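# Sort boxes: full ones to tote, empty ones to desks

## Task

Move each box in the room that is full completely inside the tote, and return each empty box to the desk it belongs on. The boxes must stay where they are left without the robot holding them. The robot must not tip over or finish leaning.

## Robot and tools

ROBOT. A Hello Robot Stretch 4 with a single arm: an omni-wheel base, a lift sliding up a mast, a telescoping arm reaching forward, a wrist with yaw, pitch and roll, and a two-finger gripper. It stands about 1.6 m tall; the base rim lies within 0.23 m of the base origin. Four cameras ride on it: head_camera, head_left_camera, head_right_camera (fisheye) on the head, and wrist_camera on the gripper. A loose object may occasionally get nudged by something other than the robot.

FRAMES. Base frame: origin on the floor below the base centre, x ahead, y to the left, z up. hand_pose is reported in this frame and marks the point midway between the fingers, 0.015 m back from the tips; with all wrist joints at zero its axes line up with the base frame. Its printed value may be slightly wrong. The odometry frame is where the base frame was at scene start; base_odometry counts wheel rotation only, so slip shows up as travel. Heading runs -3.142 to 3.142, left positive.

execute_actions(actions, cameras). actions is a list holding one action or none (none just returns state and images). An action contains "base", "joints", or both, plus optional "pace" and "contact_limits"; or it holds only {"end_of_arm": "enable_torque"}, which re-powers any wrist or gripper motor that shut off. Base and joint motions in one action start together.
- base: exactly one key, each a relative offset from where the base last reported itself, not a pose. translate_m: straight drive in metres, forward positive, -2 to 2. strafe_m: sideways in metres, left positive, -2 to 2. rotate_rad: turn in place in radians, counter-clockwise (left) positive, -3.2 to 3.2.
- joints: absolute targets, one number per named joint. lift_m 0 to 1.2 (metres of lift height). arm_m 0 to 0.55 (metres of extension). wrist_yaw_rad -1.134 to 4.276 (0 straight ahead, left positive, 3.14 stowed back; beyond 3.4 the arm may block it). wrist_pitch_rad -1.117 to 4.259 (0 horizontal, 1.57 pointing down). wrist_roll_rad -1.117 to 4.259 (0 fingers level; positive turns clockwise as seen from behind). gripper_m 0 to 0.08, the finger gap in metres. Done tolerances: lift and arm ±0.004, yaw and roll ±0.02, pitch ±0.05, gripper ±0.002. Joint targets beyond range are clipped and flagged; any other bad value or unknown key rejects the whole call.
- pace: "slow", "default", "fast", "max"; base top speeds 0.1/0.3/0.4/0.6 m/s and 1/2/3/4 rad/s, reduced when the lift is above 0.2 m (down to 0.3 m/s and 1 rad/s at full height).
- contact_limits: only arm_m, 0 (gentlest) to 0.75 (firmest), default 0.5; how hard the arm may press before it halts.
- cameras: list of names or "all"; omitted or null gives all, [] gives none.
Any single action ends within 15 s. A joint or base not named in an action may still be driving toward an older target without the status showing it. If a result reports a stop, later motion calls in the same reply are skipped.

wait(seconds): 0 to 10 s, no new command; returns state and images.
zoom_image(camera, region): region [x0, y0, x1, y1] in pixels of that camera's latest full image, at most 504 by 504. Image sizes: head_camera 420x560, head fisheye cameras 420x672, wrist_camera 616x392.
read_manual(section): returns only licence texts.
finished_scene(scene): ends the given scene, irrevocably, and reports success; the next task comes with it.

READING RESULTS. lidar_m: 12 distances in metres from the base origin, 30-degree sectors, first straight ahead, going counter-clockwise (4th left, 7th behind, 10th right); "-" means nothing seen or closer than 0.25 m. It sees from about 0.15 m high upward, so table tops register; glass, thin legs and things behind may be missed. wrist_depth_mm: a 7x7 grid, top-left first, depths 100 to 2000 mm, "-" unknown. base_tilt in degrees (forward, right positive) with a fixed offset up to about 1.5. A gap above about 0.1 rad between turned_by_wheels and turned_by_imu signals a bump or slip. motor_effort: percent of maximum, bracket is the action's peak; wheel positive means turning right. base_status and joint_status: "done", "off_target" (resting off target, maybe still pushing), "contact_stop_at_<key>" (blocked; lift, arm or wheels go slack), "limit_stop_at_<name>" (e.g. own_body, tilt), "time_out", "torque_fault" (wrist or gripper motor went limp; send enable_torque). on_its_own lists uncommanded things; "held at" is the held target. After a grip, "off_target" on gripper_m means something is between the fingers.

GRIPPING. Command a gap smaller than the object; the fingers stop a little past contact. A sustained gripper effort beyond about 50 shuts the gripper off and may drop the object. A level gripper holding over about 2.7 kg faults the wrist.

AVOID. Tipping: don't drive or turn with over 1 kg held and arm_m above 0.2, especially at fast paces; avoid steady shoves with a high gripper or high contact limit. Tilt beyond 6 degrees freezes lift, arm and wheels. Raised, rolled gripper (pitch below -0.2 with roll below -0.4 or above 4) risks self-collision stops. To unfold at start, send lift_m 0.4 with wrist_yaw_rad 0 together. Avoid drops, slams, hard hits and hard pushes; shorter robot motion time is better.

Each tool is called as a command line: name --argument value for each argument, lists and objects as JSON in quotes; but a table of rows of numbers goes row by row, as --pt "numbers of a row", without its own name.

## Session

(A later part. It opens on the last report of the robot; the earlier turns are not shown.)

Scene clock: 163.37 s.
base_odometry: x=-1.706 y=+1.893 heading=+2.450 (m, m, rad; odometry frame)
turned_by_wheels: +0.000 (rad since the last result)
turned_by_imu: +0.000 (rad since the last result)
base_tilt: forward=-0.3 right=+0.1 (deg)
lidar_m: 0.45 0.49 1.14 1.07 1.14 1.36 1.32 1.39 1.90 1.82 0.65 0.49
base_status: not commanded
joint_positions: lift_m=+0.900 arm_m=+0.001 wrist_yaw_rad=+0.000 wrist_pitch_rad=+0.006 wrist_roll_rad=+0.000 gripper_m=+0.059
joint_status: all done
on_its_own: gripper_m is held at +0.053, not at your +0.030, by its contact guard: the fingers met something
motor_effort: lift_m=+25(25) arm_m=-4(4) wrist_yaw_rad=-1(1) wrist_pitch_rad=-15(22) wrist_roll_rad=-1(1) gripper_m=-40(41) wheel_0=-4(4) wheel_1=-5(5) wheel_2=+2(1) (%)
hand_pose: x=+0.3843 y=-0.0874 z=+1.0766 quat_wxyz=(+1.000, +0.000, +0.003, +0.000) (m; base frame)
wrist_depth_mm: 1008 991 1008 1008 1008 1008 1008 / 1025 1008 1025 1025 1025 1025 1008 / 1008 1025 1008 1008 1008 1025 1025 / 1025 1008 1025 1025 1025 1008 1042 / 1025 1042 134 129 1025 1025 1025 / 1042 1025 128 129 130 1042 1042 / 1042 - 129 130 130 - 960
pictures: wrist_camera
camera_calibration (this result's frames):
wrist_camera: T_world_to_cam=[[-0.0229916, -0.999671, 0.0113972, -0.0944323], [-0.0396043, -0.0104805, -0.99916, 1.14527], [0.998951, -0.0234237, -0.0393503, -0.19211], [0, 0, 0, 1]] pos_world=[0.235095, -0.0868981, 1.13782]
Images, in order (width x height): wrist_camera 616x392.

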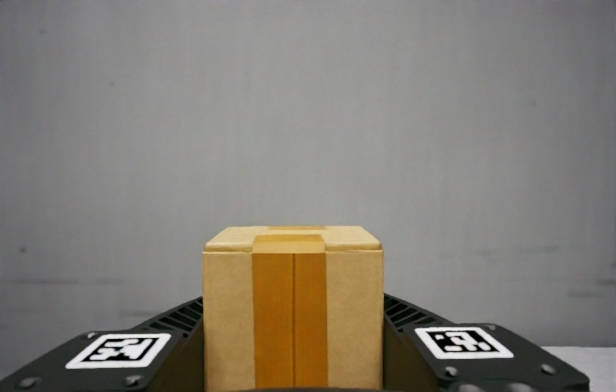

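execute_actions --actions '[{"base":{"strafe_m":-1.421}}]'

execute_actions --actions '[{"base":{"translate_m":0.1},"joints":{"lift_m":0.3,"wrist_pitch_rad":1.57,"wrist_roll_rad":1.78,"arm_m":0.3}}]'

execute_actions --actions '[{"joints":{"arm_m":0.397}}]'

execute_actions --actions '[{"joints":{"lift_m":0.22}}]'

Scene clock: 172.13 s.
base_odometry: x=-0.799 y=+2.987 heading=+2.450 (m, m, rad; odometry frame)
turned_by_wheels: +0.000 (rad since the last result)
turned_by_imu: -0.001 (rad since the last result)
base_tilt: forward=-0.3 right=+0.1 (deg)
lidar_m: 0.59 0.44 0.61 2.50 1.91 1.47 1.52 0.56 0.38 0.38 0.39 0.64
base_status: done
joint_positions: lift_m=+0.900 arm_m=+0.001 wrist_yaw_rad=+0.000 wrist_pitch_rad=+0.006 wrist_roll_rad=+0.000 gripper_m=+0.059
joint_status: not commanded
on_its_own: gripper_m is held at +0.053, not at your +0.030, by its contact guard: the fingers met something
motor_effort: lift_m=+25(25) arm_m=-4(4) wrist_yaw_rad=+0(2) wrist_pitch_rad=-16(17) wrist_roll_rad=-1(1) gripper_m=-40(40) wheel_0=+3(13) wheel_1=-4(14) wheel_2=+0(1) (%)
hand_pose: x=+0.3843 y=-0.0874 z=+1.0766 quat_wxyz=(+1.000, +0.000, +0.003, +0.000) (m; base frame)
wrist_depth_mm: 960 960 960 960 976 809 549 / 960 976 976 960 960 809 544 / 960 976 991 960 976 798 544 / 976 976 976 976 976 798 544 / 976 976 134 129 976 788 544 / 991 991 128 129 131 741 539 / 931 - 129 130 130 - 500
pictures: head_camera, head_left_camera, head_right_camera, wrist_camera
camera_calibration (this result's frames):
wrist_camera: T_world_to_cam=[[-0.0230034, -0.99967, 0.0113942, -0.0944271], [-0.0394827, -0.0104799, -0.999165, 1.14525], [0.998955, -0.0234341, -0.0392286, -0.192242], [0, 0, 0, 1]] pos_world=[0.235087, -0.0868988, 1.13783]
Images, in order (width x height): head_camera 420x560, head_left_camera 420x672, head_right_camera 420x672, wrist_camera 616x392.

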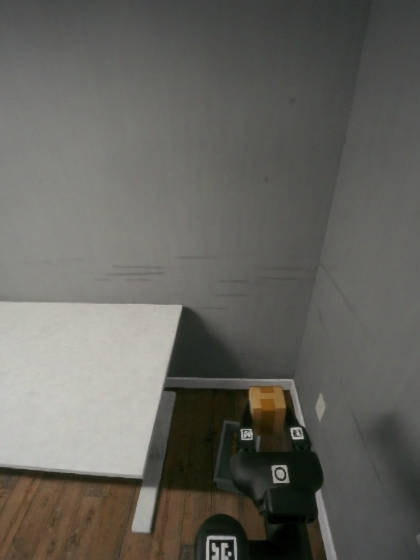

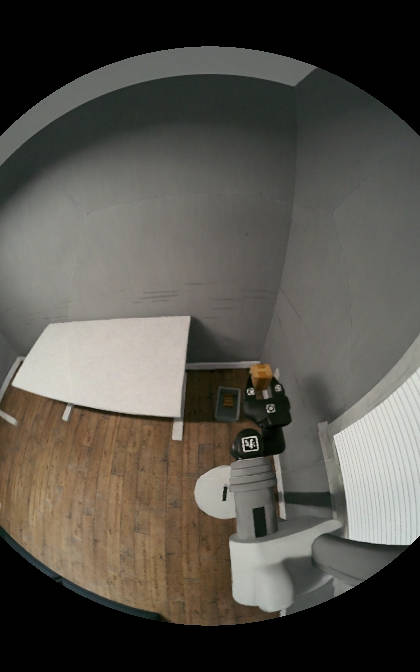

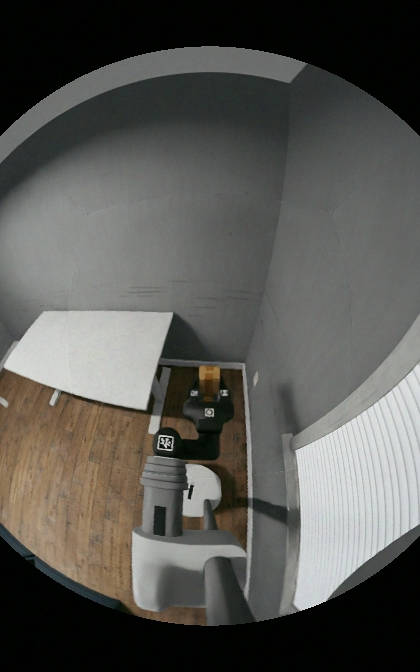

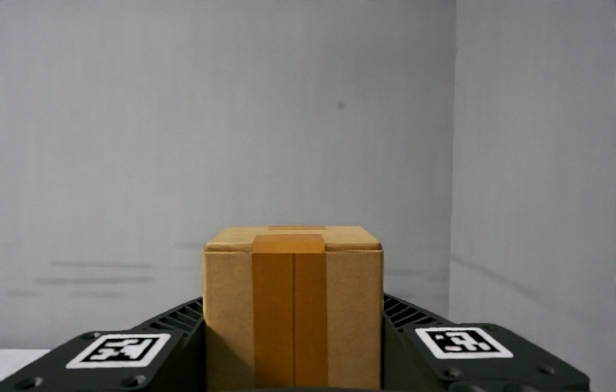

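Scene clock: 175.43 s.
base_odometry: x=-0.876 y=+3.051 heading=+2.450 (m, m, rad; odometry frame)
turned_by_wheels: +0.001 (rad since the last result)
turned_by_imu: +0.001 (rad since the last result)
base_tilt: forward=-0.3 right=+0.2 (deg)
lidar_m: 0.51 0.39 0.46 1.44 2.04 1.55 1.55 0.55 0.42 0.39 0.40 0.53
base_status: done
joint_positions: lift_m=+0.300 arm_m=+0.299 wrist_yaw_rad=+0.000 wrist_pitch_rad=+1.570 wrist_roll_rad=+1.780 gripper_m=+0.059
joint_status: all done
on_its_own: gripper_m is held at +0.053, not at your +0.030, by its contact guard: the fingers met something
motor_effort: lift_m=+20(22) arm_m=+4(4) wrist_yaw_rad=-1(1) wrist_pitch_rad=+2(12) wrist_roll_rad=+1(8) gripper_m=-40(40) wheel_0=+5(10) wheel_1=+6(9) wheel_2=-1(11) (%)
hand_pose: x=+0.4703 y=-0.0874 z=+0.2656 quat_wxyz=(+0.445, +0.550, +0.445, -0.549) (m; base frame)
wrist_depth_mm: 399 402 404 407 410 410 415 / 399 402 407 407 413 415 418 / 402 407 410 413 415 418 418 / 402 407 407 415 415 418 421 / 355 402 134 129 418 424 424 / 357 373 129 129 130 424 427 / 392 - 129 130 130 - 430
pictures: head_camera, head_left_camera, head_right_camera, wrist_camera
camera_calibration (this result's frames):
wrist_camera: T_world_to_cam=[[-0.980379, 0.195854, 0.0223187, 0.468631], [0.196527, 0.979925, 0.0335412, 0.0396077], [-0.0153015, 0.0372693, -0.999188, 0.427341], [0, 0, 0, 1]] pos_world=[0.458191, -0.146523, 0.415207]
Images, in order (width x height): head_camera 420x560, head_left_camera 420x672, head_right_camera 420x672, wrist_camera 616x392.

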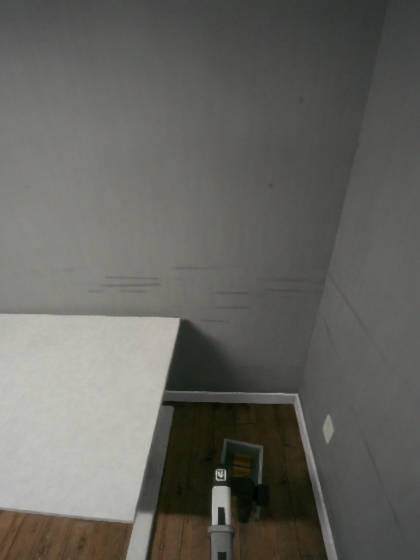

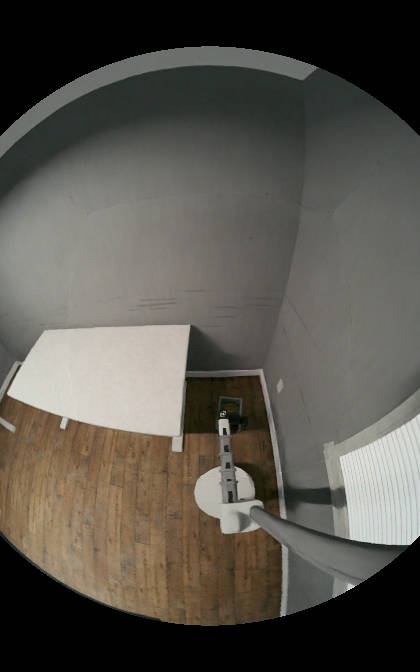

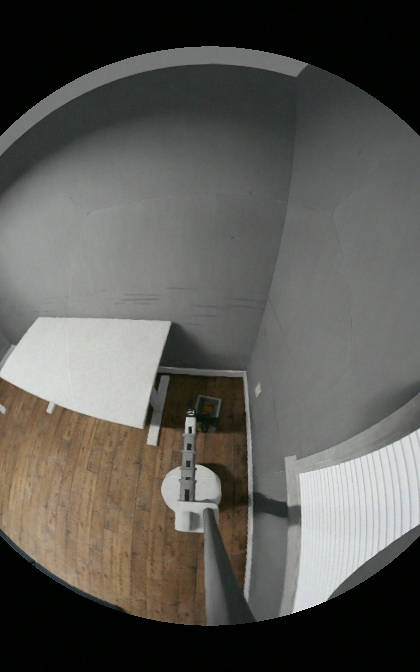

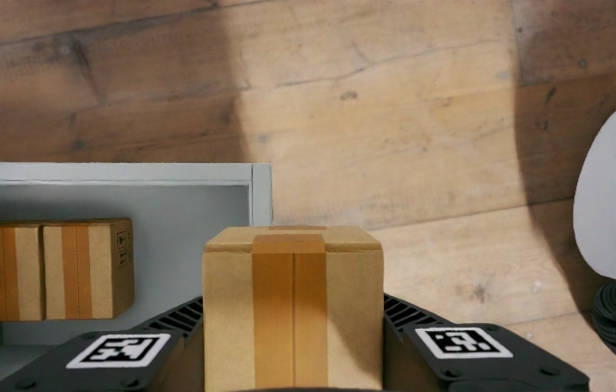

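Scene clock: 176.70 s.
base_odometry: x=-0.876 y=+3.051 heading=+2.450 (m, m, rad; odometry frame)
turned_by_wheels: +0.000 (rad since the last result)
turned_by_imu: +0.000 (rad since the last result)
base_tilt: forward=-0.2 right=+0.1 (deg)
lidar_m: 0.49 0.37 0.45 1.43 2.05 1.55 1.56 0.57 0.40 0.37 0.40 0.51
base_status: not commanded
joint_positions: lift_m=+0.300 arm_m=+0.396 wrist_yaw_rad=+0.000 wrist_pitch_rad=+1.570 wrist_roll_rad=+1.780 gripper_m=+0.059
joint_status: all done
on_its_own: gripper_m is held at +0.053, not at your +0.030, by its contact guard: the fingers met something
motor_effort: lift_m=+21(20) arm_m=+5(6) wrist_yaw_rad=-1(1) wrist_pitch_rad=+2(1) wrist_roll_rad=+1(1) gripper_m=-41(40) wheel_0=+5(5) wheel_1=+6(6) wheel_2=-1(2) (%)
hand_pose: x=+0.5673 y=-0.0874 z=+0.2656 quat_wxyz=(+0.445, +0.550, +0.445, -0.549) (m; base frame)
wrist_depth_mm: 399 399 404 404 410 413 415 / 402 404 407 407 410 415 415 / 324 353 351 343 410 415 418 / 325 404 407 410 384 418 418 / 325 357 135 129 296 421 424 / 324 359 129 129 130 424 427 / 294 - 129 130 130 - 427
pictures: head_camera, head_left_camera, head_right_camera, wrist_camera
camera_calibration (this result's frames):
wrist_camera: T_world_to_cam=[[-0.980389, 0.19583, 0.0220716, 0.563838], [0.196495, 0.979929, 0.0335908, 0.0205418], [-0.0150505, 0.037269, -0.999192, 0.428685], [0, 0, 0, 1]] pos_world=[0.555196, -0.146523, 0.415204]
Images, in order (width x height): head_camera 420x560, head_left_camera 420x672, head_right_camera 420x672, wrist_camera 616x392.

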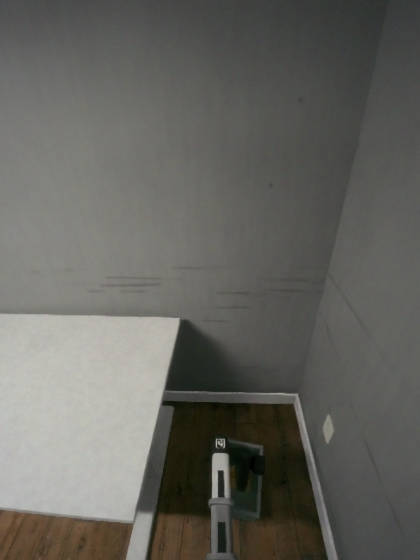

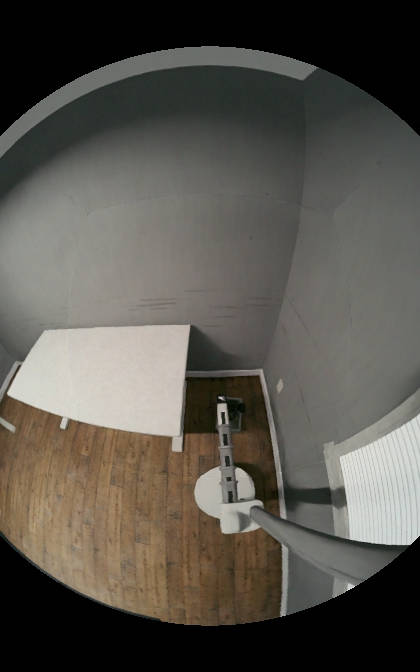

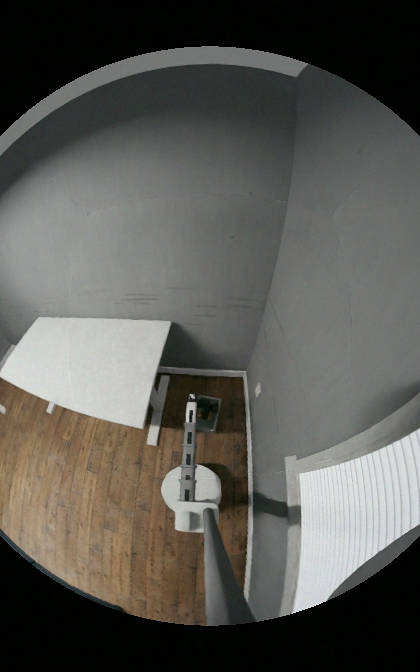

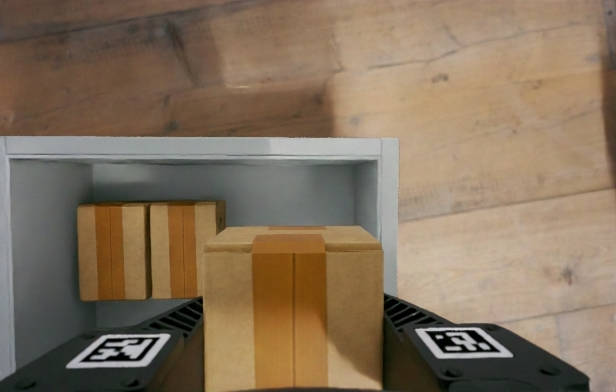

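Scene clock: 178.00 s.
base_odometry: x=-0.876 y=+3.051 heading=+2.450 (m, m, rad; odometry frame)
turned_by_wheels: +0.000 (rad since the last result)
turned_by_imu: +0.000 (rad since the last result)
base_tilt: forward=-0.2 right=+0.2 (deg)
lidar_m: 0.52 0.38 0.43 1.43 2.01 1.54 1.55 0.56 0.39 0.38 0.40 0.50
base_status: not commanded
joint_positions: lift_m=+0.220 arm_m=+0.396 wrist_yaw_rad=+0.000 wrist_pitch_rad=+1.570 wrist_roll_rad=+1.780 gripper_m=+0.059
joint_status: all done
on_its_own: gripper_m is held at +0.053, not at your +0.030, by its contact guard: the fingers met something
motor_effort: lift_m=+20(20) arm_m=+4(5) wrist_yaw_rad=-1(1) wrist_pitch_rad=+0(1) wrist_roll_rad=+0(1) gripper_m=-40(40) wheel_0=+5(5) wheel_1=+6(6) wheel_2=-2(2) (%)
hand_pose: x=+0.5673 y=-0.0874 z=+0.1856 quat_wxyz=(+0.445, +0.550, +0.445, -0.549) (m; base frame)
wrist_depth_mm: 319 324 325 325 327 330 332 / 324 324 325 327 330 332 336 / 211 208 209 210 211 334 338 / 309 324 329 329 237 336 338 / 274 277 134 129 214 338 342 / 277 278 128 129 130 340 342 / 296 - 129 130 131 - 343
pictures: head_camera, head_left_camera, head_right_camera, wrist_camera
camera_calibration (this result's frames):
wrist_camera: T_world_to_cam=[[-0.980356, 0.195971, 0.0223203, 0.565496], [0.196643, 0.979901, 0.0335409, 0.0231627], [-0.0152986, 0.0372712, -0.999188, 0.348887], [0, 0, 0, 1]] pos_world=[0.55517, -0.146521, 0.335205]
Images, in order (width x height): head_camera 420x560, head_left_camera 420x672, head_right_camera 420x672, wrist_camera 616x392.

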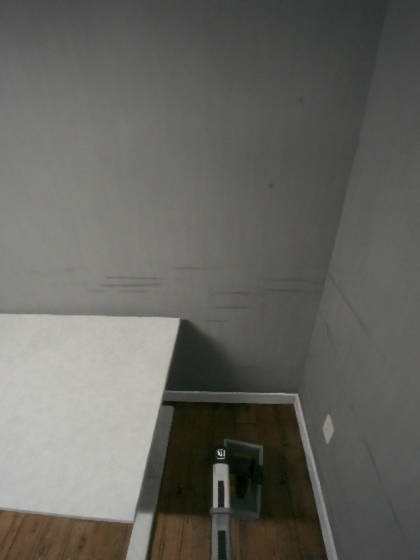

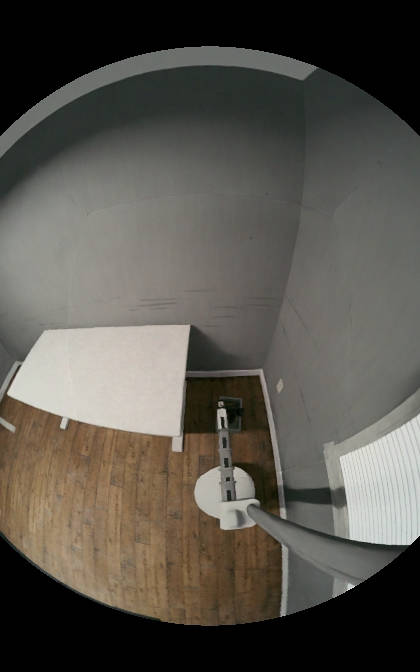

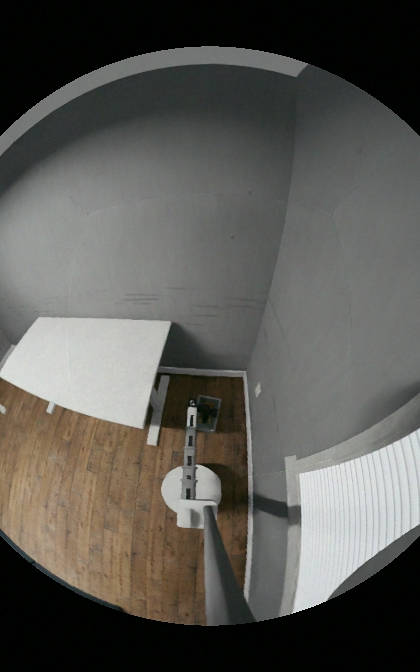

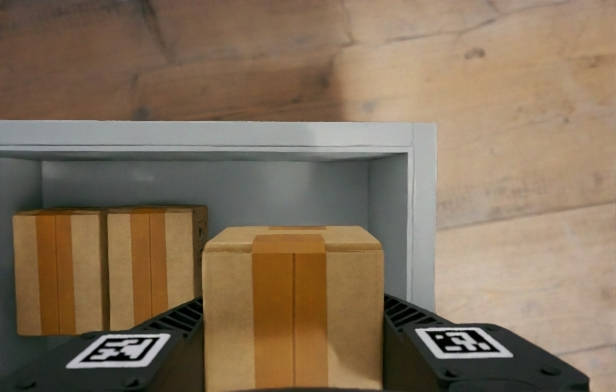

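execute_actions --actions '[{"joints":{"lift_m":0.16}}]' --cameras '["wrist_camera"]'

execute_actions --actions '[{"joints":{"lift_m":0.076},"pace":"slow"}]' --cameras '["wrist_camera"]'

Scene clock: 181.03 s.
base_odometry: x=-0.876 y=+3.051 heading=+2.450 (m, m, rad; odometry frame)
turned_by_wheels: +0.000 (rad since the last result)
turned_by_imu: +0.000 (rad since the last result)
base_tilt: forward=-0.3 right=+0.2 (deg)
lidar_m: 0.56 0.38 0.45 1.44 2.05 1.56 1.55 0.55 0.41 0.39 0.41 0.52
base_status: not commanded
joint_positions: lift_m=+0.160 arm_m=+0.396 wrist_yaw_rad=+0.000 wrist_pitch_rad=+1.570 wrist_roll_rad=+1.780 gripper_m=+0.059
joint_status: all done
on_its_own: gripper_m is held at +0.053, not at your +0.030, by its contact guard: the fingers met something
motor_effort: lift_m=+20(22) arm_m=+5(5) wrist_yaw_rad=+0(1) wrist_pitch_rad=+0(1) wrist_roll_rad=+1(1) gripper_m=-40(40) wheel_0=+5(5) wheel_1=+6(6) wheel_2=-2(2) (%)
hand_pose: x=+0.5673 y=-0.0874 z=+0.1256 quat_wxyz=(+0.445, +0.550, +0.445, -0.549) (m; base frame)
wrist_depth_mm: 262 264 265 267 268 271 272 / 263 265 267 268 268 272 273 / 150 149 149 150 151 153 274 / 263 265 266 268 237 158 277 / 215 217 134 129 190 158 278 / 216 218 128 129 131 155 279 / 217 - 129 130 130 - 283
pictures: wrist_camera
camera_calibration (this result's frames):
wrist_camera: T_world_to_cam=[[-0.980354, 0.195979, 0.022322, 0.566836], [0.196652, 0.9799, 0.0335406, 0.0251697], [-0.0153001, 0.0372713, -0.999188, 0.288947], [0, 0, 0, 1]] pos_world=[0.555171, -0.146521, 0.275215]
Images, in order (width x height): wrist_camera 616x392.

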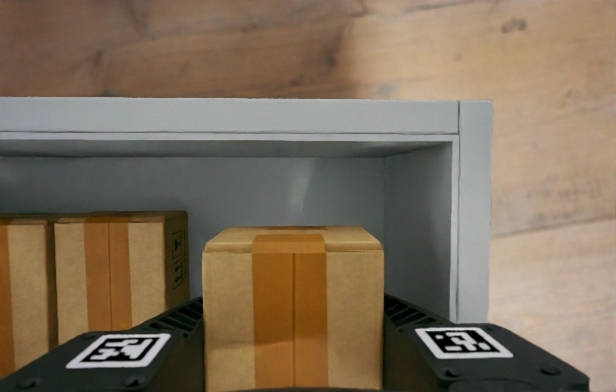

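Scene clock: 182.60 s.
base_odometry: x=-0.876 y=+3.051 heading=+2.450 (m, m, rad; odometry frame)
turned_by_wheels: +0.000 (rad since the last result)
turned_by_imu: +0.000 (rad since the last result)
base_tilt: forward=-0.4 right=+0.1 (deg)
lidar_m: 0.55 0.39 0.43 1.42 2.04 1.57 1.54 0.54 0.41 0.38 0.41 0.50
base_status: not commanded
joint_positions: lift_m=+0.076 arm_m=+0.396 wrist_yaw_rad=+0.001 wrist_pitch_rad=+1.569 wrist_roll_rad=+1.780 gripper_m=+0.059
joint_status: all done
on_its_own: gripper_m is held at +0.053, not at your +0.030, by its contact guard: the fingers met something
motor_effort: lift_m=+19(18) arm_m=+4(5) wrist_yaw_rad=-3(3) wrist_pitch_rad=+3(4) wrist_roll_rad=+1(0) gripper_m=-40(41) wheel_0=+5(5) wheel_1=+6(6) wheel_2=-2(2) (%)
hand_pose: x=+0.5677 y=-0.0874 z=+0.0417 quat_wxyz=(+0.446, +0.550, +0.445, -0.549) (m; base frame)
wrist_depth_mm: - - - - - - - / - - - - - - - / 165 165 165 165 160 120 - / 181 182 183 185 186 128 - / 133 172 134 129 186 128 - / 133 160 128 129 131 120 - / 134 - 129 130 130 - -
pictures: wrist_camera
camera_calibration (this result's frames):
wrist_camera: T_world_to_cam=[[-0.980548, 0.19512, 0.021317, 0.569209], [0.195759, 0.980071, 0.0337422, 0.0284126], [-0.0143083, 0.0372588, -0.999203, 0.204537], [0, 0, 0, 1]] pos_world=[0.555501, -0.146531, 0.191282]
Images, in order (width x height): wrist_camera 616x392.

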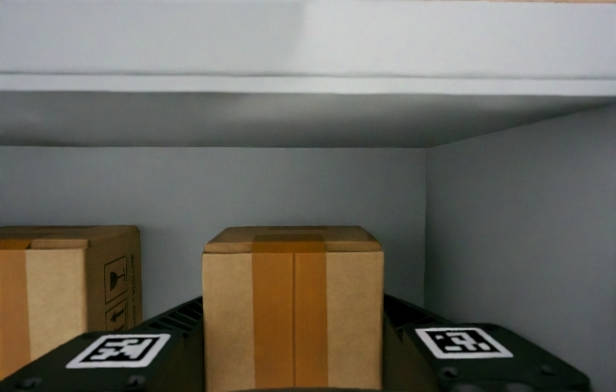

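execute_actions --actions '[{"joints":{"gripper_m":0.068}}]' --cameras '[]'

execute_actions --actions '[{"joints":{"lift_m":0.3}}]' --cameras '["wrist_camera"]'

execute_actions --actions '[{"joints":{"arm_m":0.0,"lift_m":0.4}}]'

Scene clock: 184.50 s.
base_odometry: x=-0.876 y=+3.051 heading=+2.450 (m, m, rad; odometry frame)
turned_by_wheels: +0.000 (rad since the last result)
turned_by_imu: +0.000 (rad since the last result)
base_tilt: forward=-0.3 right=+0.2 (deg)
lidar_m: 0.54 0.38 0.45 1.44 2.03 1.56 1.54 0.56 0.41 0.38 0.41 0.53
base_status: not commanded
joint_positions: lift_m=+0.076 arm_m=+0.396 wrist_yaw_rad=+0.002 wrist_pitch_rad=+1.568 wrist_roll_rad=+1.780 gripper_m=+0.067
joint_status: all done
motor_effort: lift_m=+19(19) arm_m=+3(4) wrist_yaw_rad=-4(5) wrist_pitch_rad=+7(8) wrist_roll_rad=+1(1) gripper_m=+6(40) wheel_0=+5(5) wheel_1=+6(6) wheel_2=-2(1) (%)
hand_pose: x=+0.5681 y=-0.0874 z=+0.0417 quat_wxyz=(+0.446, +0.550, +0.445, -0.548) (m; base frame)
wrist_depth_mm: - - - - - - - / - - - - - - - / 167 166 166 165 165 128 - / 182 183 184 185 186 137 - / 134 162 139 136 187 137 - / 134 140 136 136 137 128 - / 135 101 137 138 134 - -
pictures: none
No camera images: the call's "cameras" was empty. Leave "cameras" out to get every camera's image.

Scene clock: 186.50 s.
base_odometry: x=-0.876 y=+3.051 heading=+2.450 (m, m, rad; odometry frame)
turned_by_wheels: +0.000 (rad since the last result)
turned_by_imu: +0.000 (rad since the last result)
base_tilt: forward=-0.3 right=+0.1 (deg)
lidar_m: 0.50 0.36 0.45 1.44 2.05 1.56 1.56 0.55 0.39 0.38 0.42 0.51
base_status: not commanded
joint_positions: lift_m=+0.300 arm_m=+0.396 wrist_yaw_rad=+0.000 wrist_pitch_rad=+1.570 wrist_roll_rad=+1.780 gripper_m=+0.068
joint_status: all done
motor_effort: lift_m=+24(27) arm_m=+3(3) wrist_yaw_rad=+0(5) wrist_pitch_rad=+1(10) wrist_roll_rad=+0(1) gripper_m=+3(6) wheel_0=+5(5) wheel_1=+6(6) wheel_2=-2(2) (%)
hand_pose: x=+0.5676 y=-0.0874 z=+0.2653 quat_wxyz=(+0.445, +0.550, +0.445, -0.549) (m; base frame)
wrist_depth_mm: 399 402 404 407 407 410 415 / 402 404 404 410 413 415 415 / 317 353 347 342 415 415 418 / 317 402 407 413 415 418 418 / 317 359 359 364 415 421 424 / 319 359 402 415 297 424 424 / 291 101 309 329 140 - 433
pictures: wrist_camera
camera_calibration (this result's frames):
wrist_camera: T_world_to_cam=[[-0.980391, 0.195842, 0.021886, 0.564172], [0.1965, 0.979927, 0.0336281, 0.0204832], [-0.0148609, 0.0372693, -0.999195, 0.428297], [0, 0, 0, 1]] pos_world=[0.555449, -0.146523, 0.414916]
Images, in order (width x height): wrist_camera 616x392.

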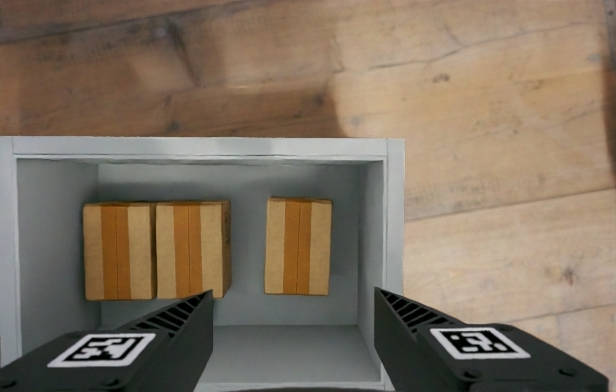

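Scene clock: 188.77 s.
base_odometry: x=-0.876 y=+3.051 heading=+2.450 (m, m, rad; odometry frame)
turned_by_wheels: +0.000 (rad since the last result)
turned_by_imu: +0.000 (rad since the last result)
base_tilt: forward=-0.3 right=+0.1 (deg)
lidar_m: 0.49 0.36 0.45 1.45 2.03 1.57 1.55 0.57 0.41 0.38 0.40 0.48
base_status: not commanded
joint_positions: lift_m=+0.400 arm_m=+0.001 wrist_yaw_rad=+0.000 wrist_pitch_rad=+1.570 wrist_roll_rad=+1.780 gripper_m=+0.068
joint_status: all done
motor_effort: lift_m=+24(25) arm_m=-5(5) wrist_yaw_rad=+1(2) wrist_pitch_rad=+0(2) wrist_roll_rad=+0(1) gripper_m=+2(3) wheel_0=+5(5) wheel_1=+6(6) wheel_2=-2(2) (%)
hand_pose: x=+0.1718 y=-0.0874 z=+0.3653 quat_wxyz=(+0.445, +0.550, +0.445, -0.549) (m; base frame)
wrist_depth_mm: 500 504 508 508 508 517 517 / 504 504 508 508 517 309 312 / 508 508 508 517 301 303 304 / 508 512 517 329 303 303 304 / 504 512 517 303 304 306 307 / 500 512 517 304 306 306 309 / 415 101 525 309 141 - -
pictures: head_camera, head_left_camera, head_right_camera, wrist_camera
camera_calibration (this result's frames):
wrist_camera: T_world_to_cam=[[-0.980252, 0.196469, 0.0224979, 0.17379], [0.197147, 0.979801, 0.0335055, 0.0948101], [-0.0154607, 0.0372792, -0.999185, 0.522428], [0, 0, 0, 1]] pos_world=[0.159743, -0.146515, 0.514915]
Images, in order (width x height): head_camera 420x560, head_left_camera 420x672, head_right_camera 420x672, wrist_camera 616x392.

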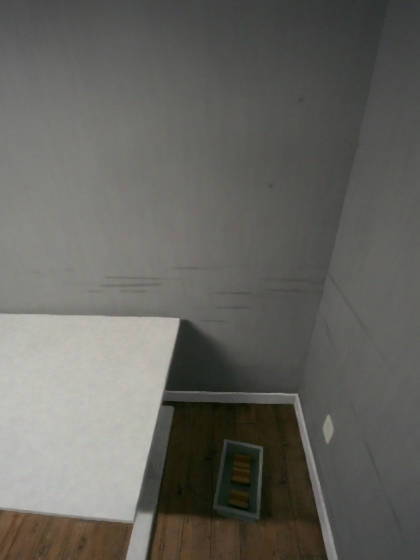

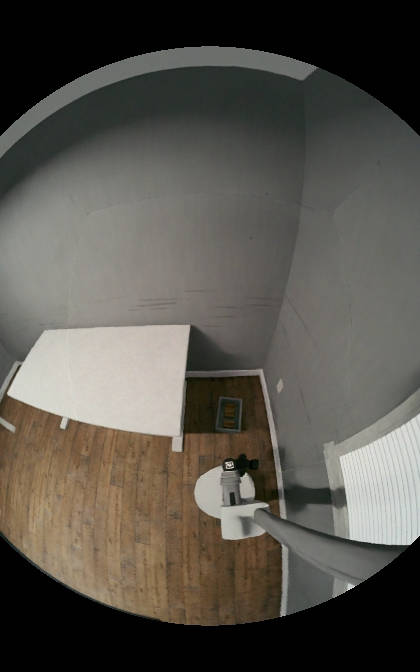

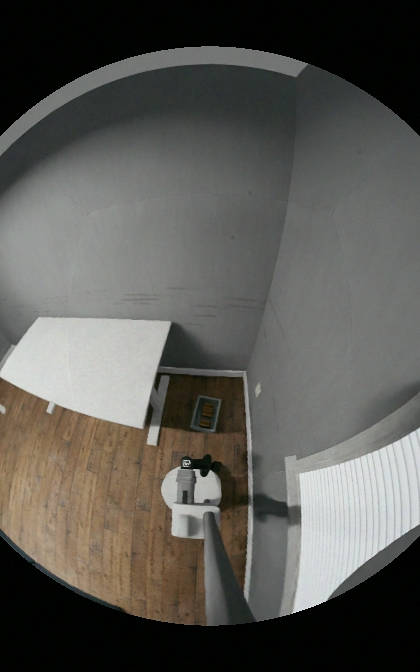

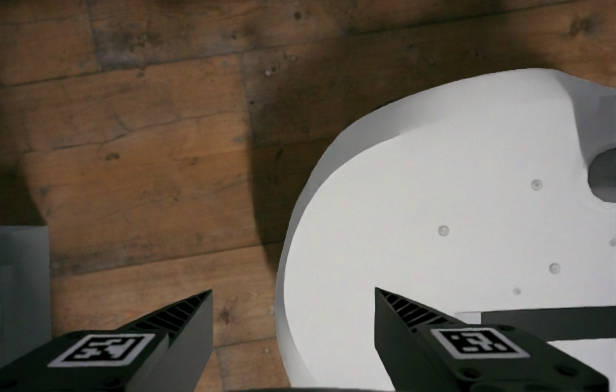

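execute_actions --actions '[]' --cameras '[]'

Scene clock: 189.77 s.
base_odometry: x=-0.876 y=+3.051 heading=+2.450 (m, m, rad; odometry frame)
turned_by_wheels: +0.000 (rad since the last result)
turned_by_imu: +0.000 (rad since the last result)
base_tilt: forward=-0.2 right=+0.1 (deg)
lidar_m: 0.50 0.38 0.45 1.40 2.02 1.55 1.54 0.56 0.40 0.37 0.41 0.50
base_status: not commanded
joint_positions: lift_m=+0.400 arm_m=+0.001 wrist_yaw_rad=+0.000 wrist_pitch_rad=+1.570 wrist_roll_rad=+1.780 gripper_m=+0.068
joint_status: all done
motor_effort: lift_m=+24(25) arm_m=-5(5) wrist_yaw_rad=-1(2) wrist_pitch_rad=+0(2) wrist_roll_rad=-1(1) gripper_m=+3(3) wheel_0=+5(5) wheel_1=+6(6) wheel_2=-1(2) (%)
hand_pose: x=+0.1718 y=-0.0874 z=+0.3653 quat_wxyz=(+0.445, +0.550, +0.445, -0.549) (m; base frame)
wrist_depth_mm: 500 500 504 512 512 512 517 / 500 504 508 512 512 307 312 / 508 508 512 512 303 303 301 / 508 512 512 327 301 303 304 / 504 512 517 303 303 304 307 / 500 517 521 304 303 307 307 / 418 101 521 309 141 - -
pictures: none
No camera images: the call's "cameras" was empty. Leave "cameras" out to get every camera's image.

finished_scene --scene 2

The scene is finished: the task was done.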